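# Push the wheeled drawer pedestal fully under the desk

## Task

Get the wheeled drawer pedestal completely beneath the desk, with no part of it protruding past the desk's front or either side, its drawer fronts turned toward the room and lined up parallel with the desk's front edge. The pedestal must not tip over or be left leaning, and it has to stay in that place by itself, not because the robot is holding it.

## Robot and tools

Robot: a wheeled base that cannot move sideways, a lifting column carrying a head and two six-joint arms, each ending in a two-finger gripper. Shoulder height S = 0.90 m + column_m. Folded, as at the start, the robot measures 0.73 m long, 0.62 m wide and S + 0.43 m tall, with its front 0.40 m ahead of the column.

Frames: the base frame sits on the floor between the drive wheels, under the column; x ahead, y to the left, z up. left_hand and right_hand are reported in it, as the point where the fingers meet (tips 8 mm further); the hand's z axis runs along the fingers, its y axis along the opening. The odometry frame is the base frame as it was when the scene began.

execute_actions: argument actions is a list holding one action or nothing (nothing just reports state and pictures). An action may contain base, joints, or both, plus optional speeds; its motions start together. base takes one command: {"translate_m": d}, a straight drive offset from the current spot in metres, positive forward, -3 to 3; or {"rotate_rad": d}, a turn in place offset in radians, positive counter-clockwise seen from above (left), -3.2 to 3.2. joints is one dictionary for the whole robot, keyed by joint name, each value an absolute target: column_m 0 to 0.8 m; head_tilt_rad -0.61 to 1.308 (positive tilts down); left_joint1_rad..left_joint6_rad and right_joint1_rad..right_joint6_rad in radians (joint1 ±2.879, joint2 0 to 3.141, joint3 0 to 3.019, joint4 -1.692 to 1.57, joint5 ±1.57 with positive swinging the hand to the robot's right, joint6 ±2.094 rolling clockwise seen from behind); left_gripper_m and right_gripper_m 0 to 0.093 m fingertip gap. speeds caps translate_m (0.05 to 0.8 m/s) or rotate_rad (0.1 to 1 rad/s) for that action; a base move needing over 8.667 s is rejected. cameras picks images: cam_head_left, cam_head_right, cam_left_wrist, cam_right_wrist, nav_camera, or all; [] returns none. Unknown keys or out-of-range values reject the whole call. Omitted joints may keep pursuing older targets.

Arm geometry (approximate): with joint1 at -1.57 (left) or 1.57 (right) and joints 5, 6 at 0, the arm works in a vertical plane 0.23 m beside the column. With a = j2 - 0.35, b = 1.05 + j2 - j3, c = b - j4, the hand is 0.12 + 0.39 sin a + 0.38 cos b + 0.25 cos c m ahead and S + 0.39 cos a - 0.38 sin b - 0.25 sin c m high; c = 1.57 means fingers straight down. Real hands land up to 5 cm lower and nearer. Reach is about 1 m; to reach near the floor, extend the arm 0.45-0.5 m ahead with fingers down at column_m 0.3, then lower the column. Below 0.4 m height the base housing blocks hands closer than 0.45 m. Small joint changes (under 0.03 rad, 0.08 for joints 2-3) may not move at all; step about 0.05 rad per call for gentle contact.

wait: seconds from 0 to 10; commands nothing, returns state and pictures. zoom_image: camera plus region [x0, y0, x1, y1] in pixels of that camera's latest full image, at most 504 by 504. finished_scene: pass the current scene number; it is final and reports success, so only call it once the pedestal sits correctly and stays put with the robot not holding it.

Results: base_status and joint_status per motion: done, off_target (stopped short, may still push), contact_stop (base wheel stalled or column met a load change; target dropped), time_out, not_followed (a safety check withheld arm targets, shown with a cause line; back each moved joint off by at least 0.05 rad or move the other arm away). on_its_own lists uncommanded behaviour; held at is the held target. base_odometry counts wheel turns only; if turned_by_wheels and turned_by_imu disagree by more than about 4% and 0.05 rad, the base hit something or slipped. base_tilt gives forward/right lean in degrees (about 1 degree fixed bias); a drop of 0.5 degrees forward during a move means leaning back. motor_effort lists left_wheel and right_wheel in percent, positive pushing forward, peak in brackets; out-of-rest readings suggest pushing. wheel_motors_off = 1 means the wheel drivers are off. Motor temperatures are listed per arm.

Cameras: head cameras look ahead and down by about head_tilt_rad; nav_camera is at the base front, 0.23 m up, looking level; wrist cameras look along the fingers, angled 0.62 rad toward the hand's +x.

Cautions: after a base contact_stop, back off 0.05 m before retrying or turning. Pushing hard for about 3 s cuts the wheel motors for 2 s. A desk top 0.30 m+ up can slide over the housing and strike the column. Never let the arms collide or press on each other. A blocked arm keeps pushing and heats up; resend its reported joint positions to relax it. Above 100 °C an arm drops whatever it holds. Avoid tipping or knocking the pedestal and hard shoves; shorter robot motion is better.

Each tool is called after "Emit:" as name([rows], argument=value, ...), one row to a line, values as JSON.

## Session

Emit:
execute_actions(actions=[], cameras=["cam_head_left","nav_camera"])

Scene clock: 0.00 s.
Motor temperatures (°C, as the motors report them): left_arm=[20 18 19 21 20 18] | right_arm=[20 18 20 20 20 18]
base_odometry: x=+0.000 y=+0.000 heading=+0.000 (m, m, rad; odometry frame)
turned_by_wheels: +0.000 (rad since the last result)
turned_by_imu: +0.000 (rad since the last result)
base_tilt: forward=+0.0 right=+0.0 (deg)
base_status: not commanded
joint_positions: column_m=+0.555 head_tilt_rad=+0.865 left_joint1_rad=-1.565 left_joint2_rad=+0.889 left_joint3_rad=+0.394 left_joint4_rad=-0.982 left_joint5_rad=+0.051 left_joint6_rad=+0.049 left_gripper_m=+0.094 right_joint1_rad=+1.560 right_joint2_rad=+0.893 right_joint3_rad=+0.396 right_joint4_rad=-0.921 right_joint5_rad=+0.039 right_joint6_rad=-0.034 right_gripper_m=+0.095
joint_status: not commanded
wheel_motors_off: 0
motor_effort: left_wheel=+3 right_wheel=+7 (%)
left_hand: x=+0.1333 y=+0.2169 z=+1.2627 quat_wxyz=(+0.458, -0.007, -0.888, +0.032) (m; base frame)
right_hand: x=+0.1422 y=-0.2345 z=+1.2504 quat_wxyz=(+0.433, +0.019, -0.901, +0.013) (m; base frame)
pictures: cam_head_left, nav_camera
Images, in order (width x height): cam_head_left 672x504, nav_camera 672x504.

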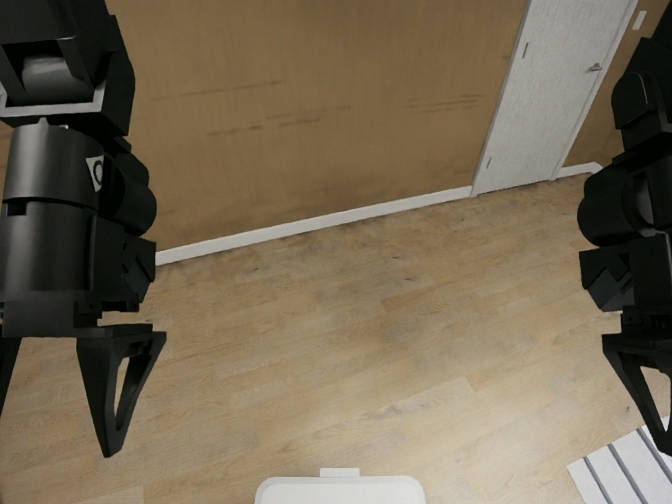

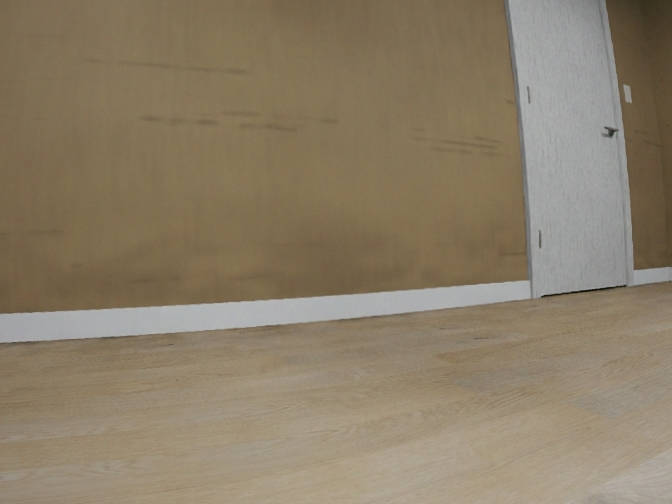

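Emit:
execute_actions([
  {"base":{"rotate_rad":-1.5}},
], cameras=["cam_head_left"])

Emit:
execute_actions([
  {"base":{"rotate_rad":-1.3}},
], cameras=["cam_head_left","nav_camera"])

Scene clock: 4.73 s.
Motor temperatures (°C, as the motors report them): left_arm=[20 18 19 21 20 18] | right_arm=[20 18 20 20 20 18]
base_odometry: x=+0.000 y=+0.000 heading=-1.499 (m, m, rad; odometry frame)
turned_by_wheels: -1.499 (rad since the last result)
turned_by_imu: -1.508 (rad since the last result)
base_tilt: forward=+0.1 right=-0.1 (deg)
base_status: done
joint_positions: column_m=+0.555 head_tilt_rad=+0.865 left_joint1_rad=-1.565 left_joint2_rad=+0.889 left_joint3_rad=+0.394 left_joint4_rad=-0.982 left_joint5_rad=+0.051 left_joint6_rad=+0.049 left_gripper_m=+0.094 right_joint1_rad=+1.560 right_joint2_rad=+0.893 right_joint3_rad=+0.396 right_joint4_rad=-0.921 right_joint5_rad=+0.039 right_joint6_rad=-0.034 right_gripper_m=+0.095
joint_status: not commanded
wheel_motors_off: 0
motor_effort: left_wheel=+3(33) right_wheel=-6(52) (%)
left_hand: x=+0.1333 y=+0.2169 z=+1.2627 quat_wxyz=(+0.458, -0.007, -0.888, +0.032) (m; base frame)
right_hand: x=+0.1422 y=-0.2345 z=+1.2504 quat_wxyz=(+0.433, +0.019, -0.901, +0.013) (m; base frame)
pictures: cam_head_left
Images, in order (width x height): cam_head_left 672x504.

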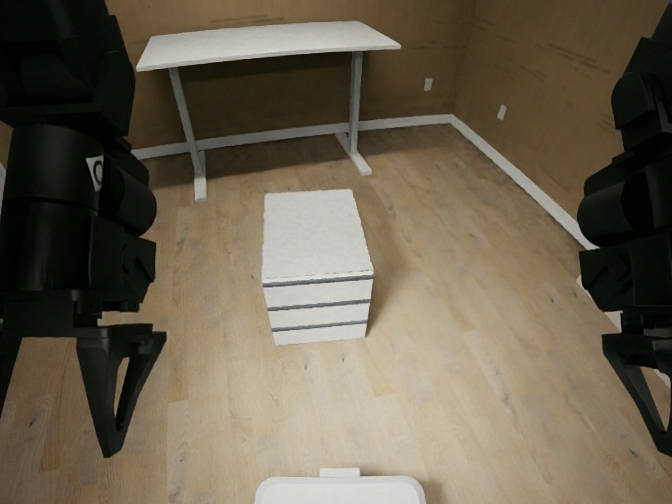

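Scene clock: 7.60 s.
Motor temperatures (°C, as the motors report them): left_arm=[20 18 19 21 20 18] | right_arm=[20 18 20 20 20 18]
base_odometry: x=+0.000 y=+0.000 heading=-2.798 (m, m, rad; odometry frame)
turned_by_wheels: -1.299 (rad since the last result)
turned_by_imu: -1.309 (rad since the last result)
base_tilt: forward=+0.0 right=-0.1 (deg)
base_status: done
joint_positions: column_m=+0.555 head_tilt_rad=+0.865 left_joint1_rad=-1.565 left_joint2_rad=+0.889 left_joint3_rad=+0.394 left_joint4_rad=-0.982 left_joint5_rad=+0.051 left_joint6_rad=+0.049 left_gripper_m=+0.094 right_joint1_rad=+1.560 right_joint2_rad=+0.893 right_joint3_rad=+0.396 right_joint4_rad=-0.921 right_joint5_rad=+0.039 right_joint6_rad=-0.034 right_gripper_m=+0.095
joint_status: not commanded
wheel_motors_off: 0
motor_effort: left_wheel=+6(26) right_wheel=-6(33) (%)
left_hand: x=+0.1333 y=+0.2169 z=+1.2627 quat_wxyz=(+0.458, -0.007, -0.888, +0.032) (m; base frame)
right_hand: x=+0.1422 y=-0.2345 z=+1.2504 quat_wxyz=(+0.433, +0.019, -0.901, +0.013) (m; base frame)
pictures: cam_head_left, nav_camera
Images, in order (width x height): cam_head_left 672x504, nav_camera 672x504.

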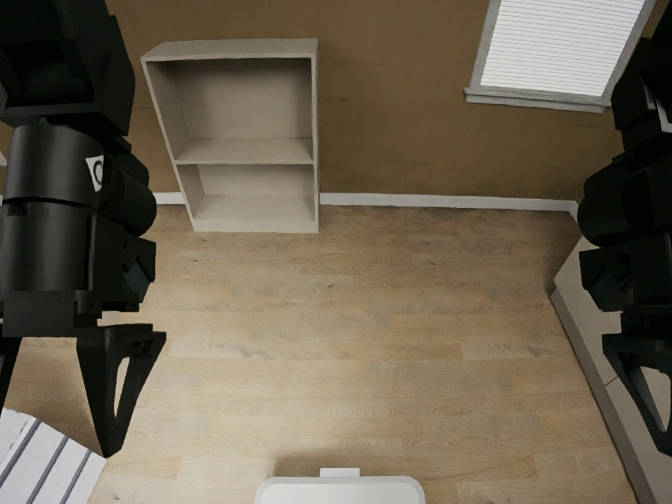

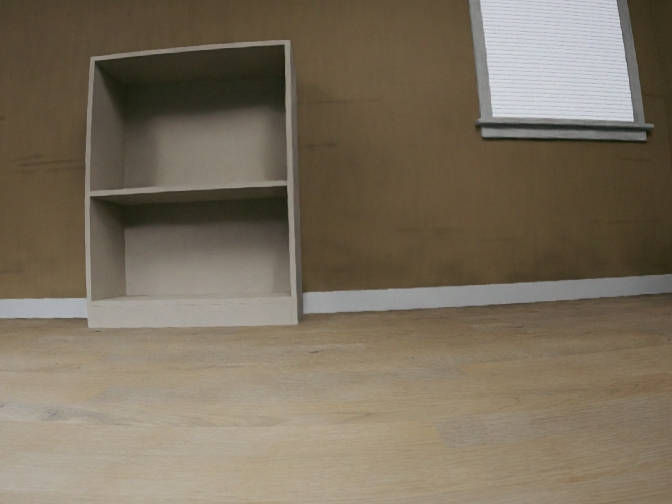

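Emit:
execute_actions([
  {"base":{"translate_m":0.22},"joints":{"column_m":0,"left_joint1_rad":-1.7,"right_joint1_rad":1.7,"left_joint2_rad":2.05,"right_joint2_rad":2.05,"left_joint3_rad":1.5,"right_joint3_rad":1.5,"left_joint4_rad":1.4,"right_joint4_rad":1.4,"left_gripper_m":0.03,"right_gripper_m":0.03,"head_tilt_rad":0.55}},
], cameras=[])

Emit:
execute_actions([
  {"base":{"rotate_rad":1.59}},
])

Scene clock: 20.47 s.
Motor temperatures (°C, as the motors report them): left_arm=[20 19 19 21 20 18] | right_arm=[20 19 20 20 20 18]
base_odometry: x=-0.207 y=-0.074 heading=-2.799 (m, m, rad; odometry frame)
turned_by_wheels: -0.001 (rad since the last result)
turned_by_imu: +0.002 (rad since the last result)
base_tilt: forward=+0.0 right=+0.0 (deg)
base_status: done
joint_positions: column_m=+0.001 head_tilt_rad=+0.567 left_joint1_rad=-1.703 left_joint2_rad=+2.049 left_joint3_rad=+1.500 left_joint4_rad=+1.388 left_joint5_rad=+0.051 left_joint6_rad=+0.049 left_gripper_m=+0.030 right_joint1_rad=+1.705 right_joint2_rad=+2.050 right_joint3_rad=+1.499 right_joint4_rad=+1.385 right_joint5_rad=+0.039 right_joint6_rad=-0.034 right_gripper_m=+0.030
joint_status: all done
wheel_motors_off: 0
motor_effort: left_wheel=-2(50) right_wheel=+2(55) (%)
left_hand: x=+0.7322 y=+0.1170 z=+0.4266 quat_wxyz=(-0.630, -0.025, -0.773, +0.070) (m; base frame)
right_hand: x=+0.7321 y=-0.1324 z=+0.4231 quat_wxyz=(-0.627, -0.009, -0.778, -0.040) (m; base frame)
pictures: none
No camera images: the call's "cameras" was empty. Leave "cameras" out to get every camera's image.

Scene clock: 23.57 s.
Motor temperatures (°C, as the motors report them): left_arm=[20 19 19 21 20 18] | right_arm=[20 19 20 20 20 18]
base_odometry: x=-0.207 y=-0.074 heading=-1.210 (m, m, rad; odometry frame)
turned_by_wheels: +1.589 (rad since the last result)
turned_by_imu: +1.601 (rad since the last result)
base_tilt: forward=-0.1 right=+0.0 (deg)
base_status: done
joint_positions: column_m=+0.001 head_tilt_rad=+0.567 left_joint1_rad=-1.695 left_joint2_rad=+2.049 left_joint3_rad=+1.500 left_joint4_rad=+1.388 left_joint5_rad=+0.051 left_joint6_rad=+0.049 left_gripper_m=+0.030 right_joint1_rad=+1.703 right_joint2_rad=+2.050 right_joint3_rad=+1.499 right_joint4_rad=+1.385 right_joint5_rad=+0.039 right_joint6_rad=-0.034 right_gripper_m=+0.030
joint_status: not commanded
wheel_motors_off: 0
motor_effort: left_wheel=-4(51) right_wheel=+5(44) (%)
left_hand: x=+0.7326 y=+0.1230 z=+0.4259 quat_wxyz=(-0.630, -0.025, -0.773, +0.066) (m; base frame)
right_hand: x=+0.7322 y=-0.1336 z=+0.4229 quat_wxyz=(-0.627, -0.009, -0.778, -0.039) (m; base frame)
pictures: cam_head_left, cam_head_right, cam_left_wrist, cam_right_wrist, nav_camera
camera_calibration (this result's frames):
cam_head_left: T_world_to_cam=[[-0.0123133, -0.999364, 0.0334595, 0.0110841], [-0.449454, -0.0243596, -0.892971, 0.890194], [0.893218, -0.0260339, -0.448869, 0.328018], [0, 0, 0, 1]] pos_world=[0.107246, 0.0413014, 0.941783]
cam_head_right: T_world_to_cam=[[-0.00779791, -0.999727, 0.0220097, -0.0662364], [-0.455513, -0.0160428, -0.890084, 0.886492], [0.890195, -0.0169665, -0.455264, 0.337336], [0, 0, 0, 1]] pos_world=[0.102998, -0.0462731, 0.944087]
cam_left_wrist: T_world_to_cam=[[-0.131541, -0.988918, 0.068838, 0.184802], [-0.730684, 0.049795, -0.680897, 0.821905], [0.669923, -0.139865, -0.729137, -0.0384118], [0, 0, 0, 1]] pos_world=[0.650595, 0.136455, 0.518904]
cam_right_wrist: T_world_to_cam=[[0.0515922, -0.997053, -0.0567721, -0.145876], [-0.741368, -0.000149576, -0.671098, 0.834034], [0.669112, 0.0767125, -0.739191, -0.0457857], [0, 0, 0, 1]] pos_world=[0.656488, -0.141809, 0.517593]
Images, in order (width x height): cam_head_left 672x504, cam_head_right 672x504, cam_left_wrist 504x504, cam_right_wrist 504x504, nav_camera 672x504.

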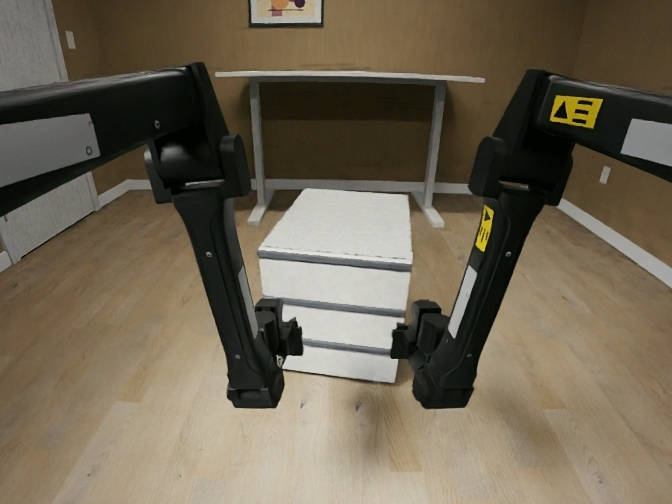

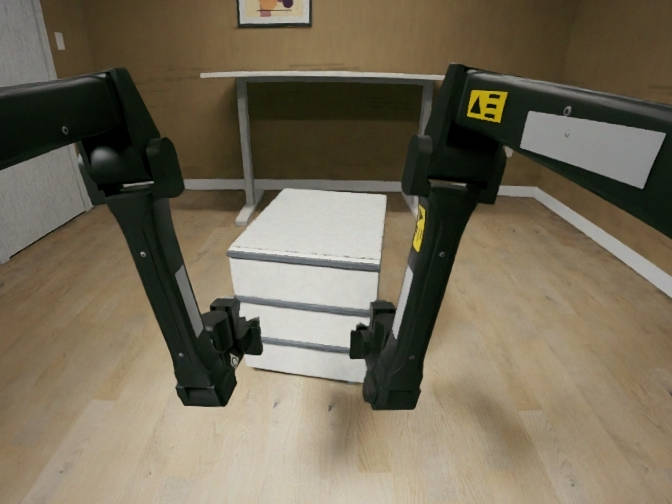

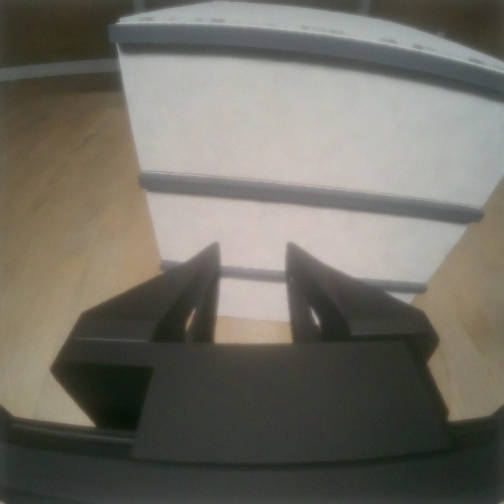

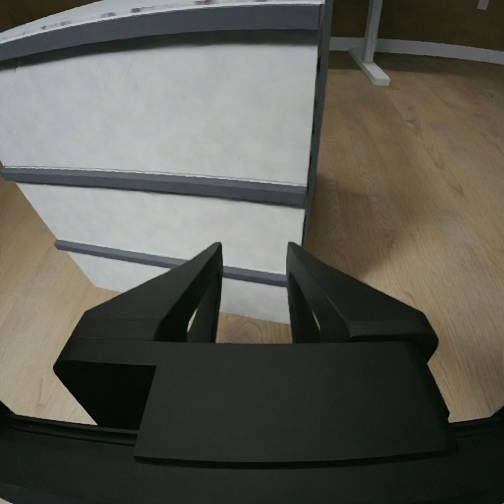

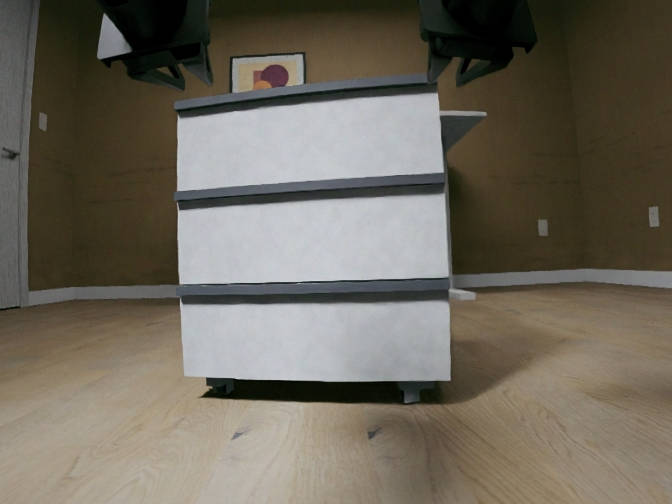

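Emit:
execute_actions([
  {"base":{"translate_m":0.45},"speeds":{"translate_m":0.1}},
], cameras=["cam_head_left"])

Emit:
execute_actions([
  {"base":{"translate_m":0.6},"speeds":{"translate_m":0.15}},
], cameras=["cam_head_left","nav_camera"])

Scene clock: 30.60 s.
Motor temperatures (°C, as the motors report them): left_arm=[20 20 20 21 20 18] | right_arm=[20 20 21 20 20 18]
base_odometry: x=-0.048 y=-0.495 heading=-1.209 (m, m, rad; odometry frame)
turned_by_wheels: +0.001 (rad since the last result)
turned_by_imu: +0.002 (rad since the last result)
base_tilt: forward=+0.0 right=-0.1 (deg)
base_status: done
joint_positions: column_m=+0.001 head_tilt_rad=+0.567 left_joint1_rad=-1.703 left_joint2_rad=+2.062 left_joint3_rad=+1.471 left_joint4_rad=+1.405 left_joint5_rad=+0.061 left_joint6_rad=+0.049 left_gripper_m=+0.030 right_joint1_rad=+1.705 right_joint2_rad=+2.097 right_joint3_rad=+1.435 right_joint4_rad=+1.398 right_joint5_rad=+0.045 right_joint6_rad=-0.034 right_gripper_m=+0.030
joint_status: not commanded
wheel_motors_off: 0
motor_effort: left_wheel=+0(34) right_wheel=+1(65) (%)
left_hand: x=+0.7136 y=+0.1157 z=+0.4163 quat_wxyz=(-0.621, -0.028, -0.780, +0.074) (m; base frame)
right_hand: x=+0.6805 y=-0.1319 z=+0.3852 quat_wxyz=(-0.588, -0.006, -0.808, -0.039) (m; base frame)
pictures: cam_head_left
camera_calibration (this result's frames):
cam_head_left: T_world_to_cam=[[-0.0123138, -0.999364, 0.0334593, 0.0110844], [-0.449441, -0.0243596, -0.892978, 0.8902], [0.893225, -0.0260339, -0.448855, 0.328004], [0, 0, 0, 1]] pos_world=[0.107247, 0.0413014, 0.941784]
Images, in order (width x height): cam_head_left 672x504.

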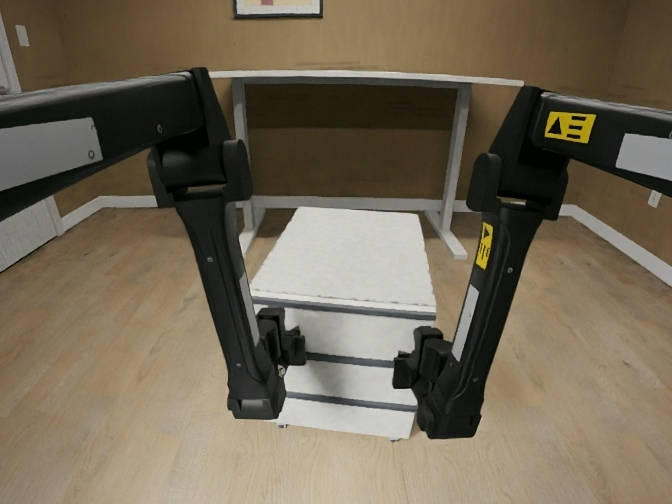

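Scene clock: 35.33 s.
Motor temperatures (°C, as the motors report them): left_arm=[20 20 20 21 20 18] | right_arm=[20 20 21 20 20 18]
base_odometry: x=+0.164 y=-1.056 heading=-1.209 (m, m, rad; odometry frame)
turned_by_wheels: +0.000 (rad since the last result)
turned_by_imu: +0.001 (rad since the last result)
base_tilt: forward=+0.0 right=-0.1 (deg)
base_status: done
joint_positions: column_m=+0.001 head_tilt_rad=+0.567 left_joint1_rad=-1.706 left_joint2_rad=+2.067 left_joint3_rad=+1.479 left_joint4_rad=+1.406 left_joint5_rad=+0.060 left_joint6_rad=+0.044 left_gripper_m=+0.030 right_joint1_rad=+1.704 right_joint2_rad=+2.106 right_joint3_rad=+1.450 right_joint4_rad=+1.386 right_joint5_rad=+0.045 right_joint6_rad=-0.034 right_gripper_m=+0.030
joint_status: not commanded
wheel_motors_off: 0
motor_effort: left_wheel=+0(42) right_wheel=+1(46) (%)
left_hand: x=+0.7151 y=+0.1135 z=+0.4160 quat_wxyz=(-0.622, -0.026, -0.779, +0.076) (m; base frame)
right_hand: x=+0.6822 y=-0.1325 z=+0.3804 quat_wxyz=(-0.586, -0.006, -0.810, -0.038) (m; base frame)
pictures: cam_head_left, nav_camera
camera_calibration (this result's frames):
cam_head_left: T_world_to_cam=[[-0.0123142, -0.999364, 0.0334591, 0.0110845], [-0.449429, -0.0243596, -0.892984, 0.890205], [0.893231, -0.0260339, -0.448844, 0.327992], [0, 0, 0, 1]] pos_world=[0.107248, 0.0413014, 0.941785]
Images, in order (width x height): cam_head_left 672x504, nav_camera 672x504.

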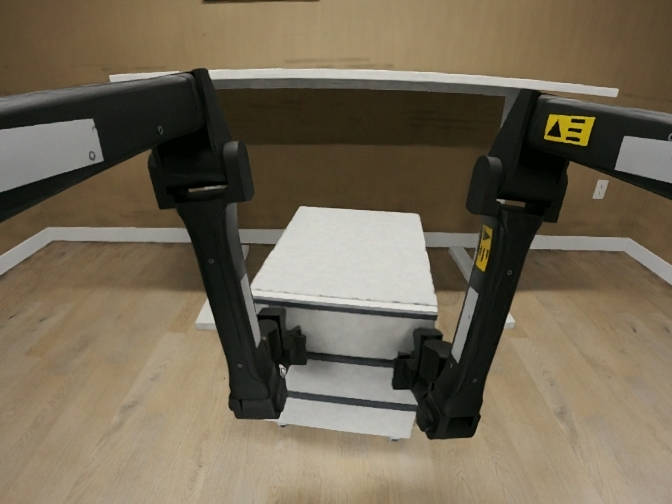

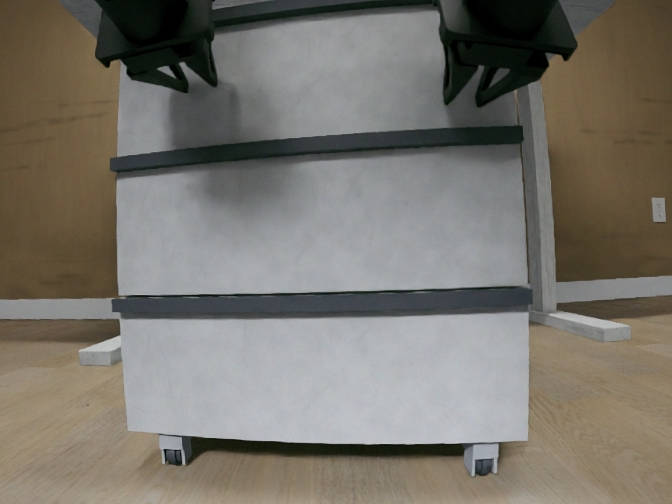

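Emit:
execute_actions([
  {"base":{"translate_m":0.45},"speeds":{"translate_m":0.12},"joints":{"right_joint3_rad":1.56,"right_joint2_rad":2.03}},
], cameras=["cam_head_left","nav_camera"])

Scene clock: 41.73 s.
Motor temperatures (°C, as the motors report them): left_arm=[20 21 20 21 20 18] | right_arm=[20 21 22 20 20 18]
base_odometry: x=+0.323 y=-1.477 heading=-1.209 (m, m, rad; odometry frame)
turned_by_wheels: +0.000 (rad since the last result)
turned_by_imu: +0.002 (rad since the last result)
base_tilt: forward=+0.0 right=-0.1 (deg)
base_status: done
joint_positions: column_m=+0.001 head_tilt_rad=+0.567 left_joint1_rad=-1.707 left_joint2_rad=+2.067 left_joint3_rad=+1.486 left_joint4_rad=+1.404 left_joint5_rad=+0.056 left_joint6_rad=+0.044 left_gripper_m=+0.030 right_joint1_rad=+1.702 right_joint2_rad=+2.111 right_joint3_rad=+1.468 right_joint4_rad=+1.387 right_joint5_rad=+0.049 right_joint6_rad=-0.034 right_gripper_m=+0.030
joint_status: right_joint3_rad time_out (moved +0.018 of +0.110); the others done
wheel_motors_off: 0
motor_effort: left_wheel=-1(37) right_wheel=-2(47) (%)
left_hand: x=+0.7180 y=+0.1135 z=+0.4170 quat_wxyz=(-0.624, -0.024, -0.777, +0.075) (m; base frame)
right_hand: x=+0.6881 y=-0.1340 z=+0.3812 quat_wxyz=(-0.592, -0.008, -0.805, -0.035) (m; base frame)
pictures: cam_head_left, nav_camera
camera_calibration (this result's frames):
cam_head_left: T_world_to_cam=[[-0.0123142, -0.999364, 0.0334591, 0.0110845], [-0.449429, -0.0243596, -0.892984, 0.890205], [0.893231, -0.0260339, -0.448843, 0.327992], [0, 0, 0, 1]] pos_world=[0.107248, 0.0413014, 0.941785]
Images, in order (width x height): cam_head_left 672x504, nav_camera 672x504.

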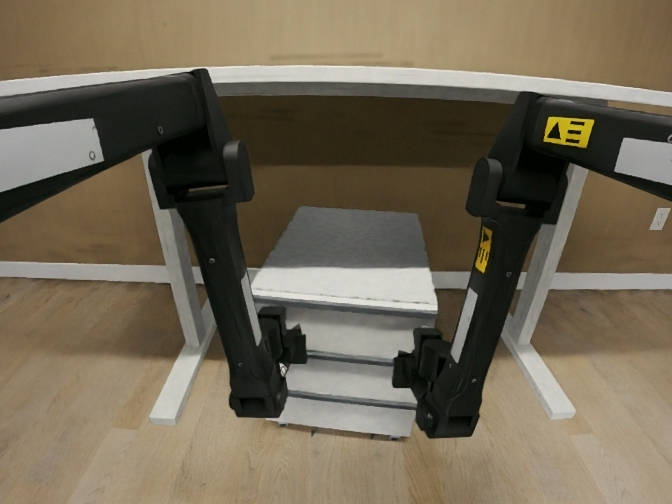

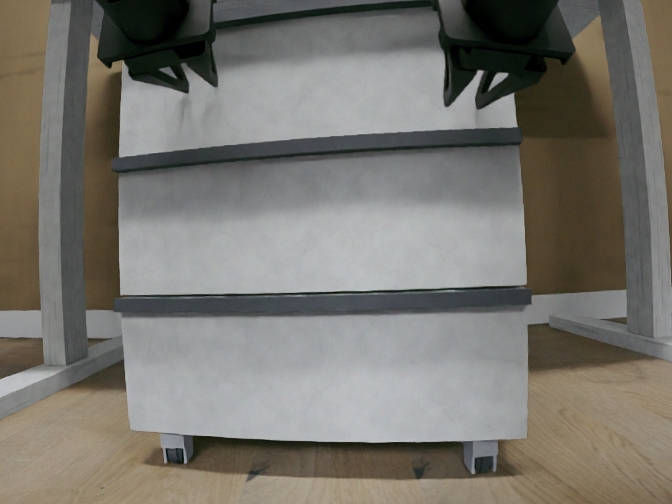

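Retract left hand and push with the right only.

Emit:
execute_actions([
  {"base":{"translate_m":0.1},"speeds":{"translate_m":0.06},"joints":{"left_joint3_rad":1.4,"right_joint1_rad":1.64}},
], cameras=["cam_head_left","nav_camera"])

Scene clock: 46.00 s.
Motor temperatures (°C, as the motors report them): left_arm=[20 21 20 21 20 18] | right_arm=[20 21 22 20 21 18]
base_odometry: x=+0.359 y=-1.570 heading=-1.209 (m, m, rad; odometry frame)
turned_by_wheels: +0.000 (rad since the last result)
turned_by_imu: +0.001 (rad since the last result)
base_tilt: forward=-0.1 right=+0.0 (deg)
base_status: done
joint_positions: column_m=+0.001 head_tilt_rad=+0.567 left_joint1_rad=-1.719 left_joint2_rad=+2.059 left_joint3_rad=+1.377 left_joint4_rad=+1.399 left_joint5_rad=+0.059 left_joint6_rad=+0.044 left_gripper_m=+0.030 right_joint1_rad=+1.639 right_joint2_rad=+2.110 right_joint3_rad=+1.442 right_joint4_rad=+1.414 right_joint5_rad=+0.051 right_joint6_rad=-0.034 right_gripper_m=+0.030
joint_status: all done
wheel_motors_off: 0
motor_effort: left_wheel=+3(35) right_wheel=+1(44) (%)
left_hand: x=+0.6722 y=+0.1050 z=+0.4002 quat_wxyz=(-0.582, -0.028, -0.808, +0.085) (m; base frame)
right_hand: x=+0.6807 y=-0.1828 z=+0.3793 quat_wxyz=(-0.593, -0.005, -0.805, -0.003) (m; base frame)
pictures: cam_head_left, nav_camera
camera_calibration (this result's frames):
cam_head_left: T_world_to_cam=[[-0.0123145, -0.999364, 0.033459, 0.0110847], [-0.449421, -0.0243596, -0.892988, 0.890209], [0.893235, -0.0260339, -0.448835, 0.327984], [0, 0, 0, 1]] pos_world=[0.107248, 0.0413014, 0.941786]
Images, in order (width x height): cam_head_left 672x504, nav_camera 672x504.

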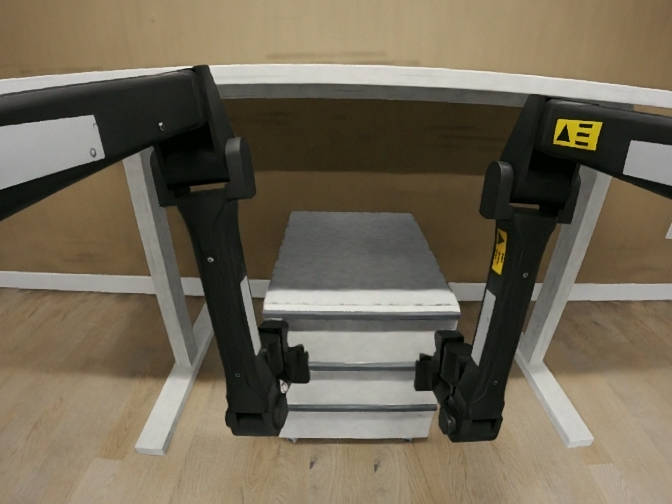

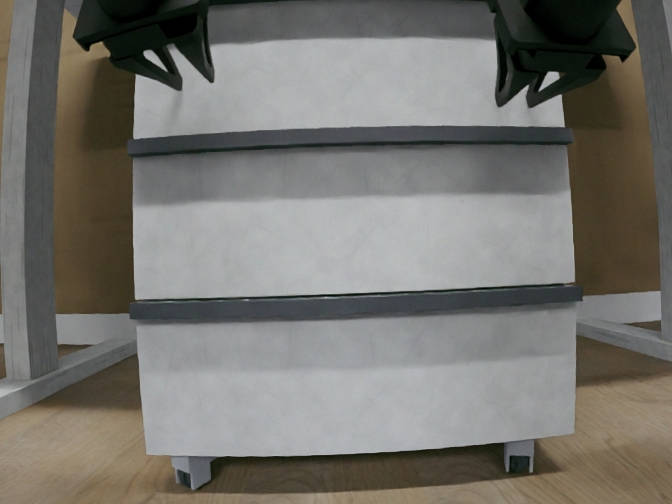

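Emit:
execute_actions([
  {"base":{"translate_m":0.07},"speeds":{"translate_m":0.06},"joints":{"left_joint3_rad":1.44}},
], cameras=[])

Emit:
execute_actions([
  {"base":{"translate_m":-0.25}},
], cameras=["cam_head_left","nav_camera"])

Scene clock: 50.00 s.
Motor temperatures (°C, as the motors report them): left_arm=[20 21 20 21 20 18] | right_arm=[20 22 22 20 21 18]
base_odometry: x=+0.383 y=-1.636 heading=-1.209 (m, m, rad; odometry frame)
turned_by_wheels: +0.000 (rad since the last result)
turned_by_imu: +0.001 (rad since the last result)
base_tilt: forward=+0.0 right=-0.1 (deg)
base_status: done
joint_positions: column_m=+0.001 head_tilt_rad=+0.567 left_joint1_rad=-1.722 left_joint2_rad=+2.070 left_joint3_rad=+1.392 left_joint4_rad=+1.405 left_joint5_rad=+0.061 left_joint6_rad=+0.047 left_gripper_m=+0.030 right_joint1_rad=+1.633 right_joint2_rad=+2.110 right_joint3_rad=+1.472 right_joint4_rad=+1.391 right_joint5_rad=+0.046 right_joint6_rad=-0.034 right_gripper_m=+0.030
joint_status: all done
wheel_motors_off: 0
motor_effort: left_wheel=+1(38) right_wheel=+0(48) (%)
left_hand: x=+0.6734 y=+0.1021 z=+0.3985 quat_wxyz=(-0.586, -0.029, -0.805, +0.086) (m; base frame)
right_hand: x=+0.6926 y=-0.1863 z=+0.3794 quat_wxyz=(-0.596, -0.004, -0.803, -0.002) (m; base frame)
pictures: none
No camera images: the call's "cameras" was empty. Leave "cameras" out to get every camera's image.

Scene clock: 51.77 s.
Motor temperatures (°C, as the motors report them): left_arm=[20 21 20 21 20 18] | right_arm=[20 22 22 20 21 18]
base_odometry: x=+0.295 y=-1.402 heading=-1.210 (m, m, rad; odometry frame)
turned_by_wheels: -0.001 (rad since the last result)
turned_by_imu: +0.000 (rad since the last result)
base_tilt: forward=-0.1 right=-0.1 (deg)
base_status: done
joint_positions: column_m=+0.001 head_tilt_rad=+0.567 left_joint1_rad=-1.708 left_joint2_rad=+2.052 left_joint3_rad=+1.436 left_joint4_rad=+1.395 left_joint5_rad=+0.055 left_joint6_rad=+0.047 left_gripper_m=+0.030 right_joint1_rad=+1.633 right_joint2_rad=+2.022 right_joint3_rad=+1.549 right_joint4_rad=+1.385 right_joint5_rad=+0.042 right_joint6_rad=-0.034 right_gripper_m=+0.030
joint_status: not commanded
wheel_motors_off: 0
motor_effort: left_wheel=+1(23) right_wheel=-1(34) (%)
left_hand: x=+0.7026 y=+0.1134 z=+0.4130 quat_wxyz=(-0.607, -0.026, -0.791, +0.076) (m; base frame)
right_hand: x=+0.7690 y=-0.1866 z=+0.4490 quat_wxyz=(-0.657, -0.007, -0.754, -0.004) (m; base frame)
pictures: cam_head_left, nav_camera
camera_calibration (this result's frames):
cam_head_left: T_world_to_cam=[[-0.012315, -0.999364, 0.0334588, 0.0110849], [-0.449407, -0.0243596, -0.892995, 0.890215], [0.893242, -0.0260339, -0.448821, 0.32797], [0, 0, 0, 1]] pos_world=[0.107249, 0.0413014, 0.941786]
Images, in order (width x height): cam_head_left 672x504, nav_camera 672x504.

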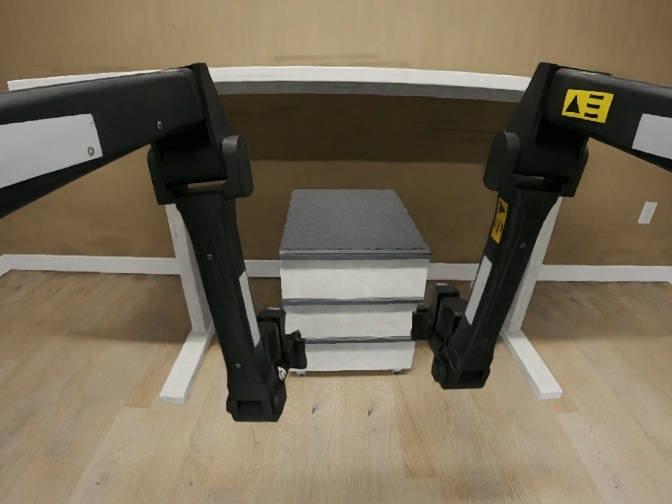

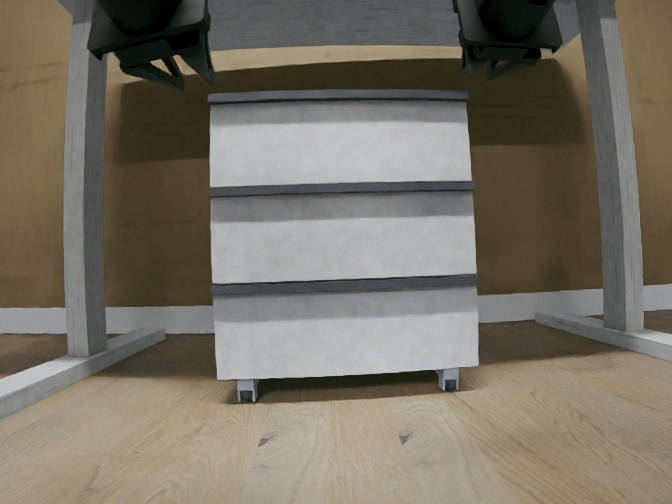

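Within about 2°, fully under.

Emit:
finished_scene(scene=1)

The scene is finished: the task was done.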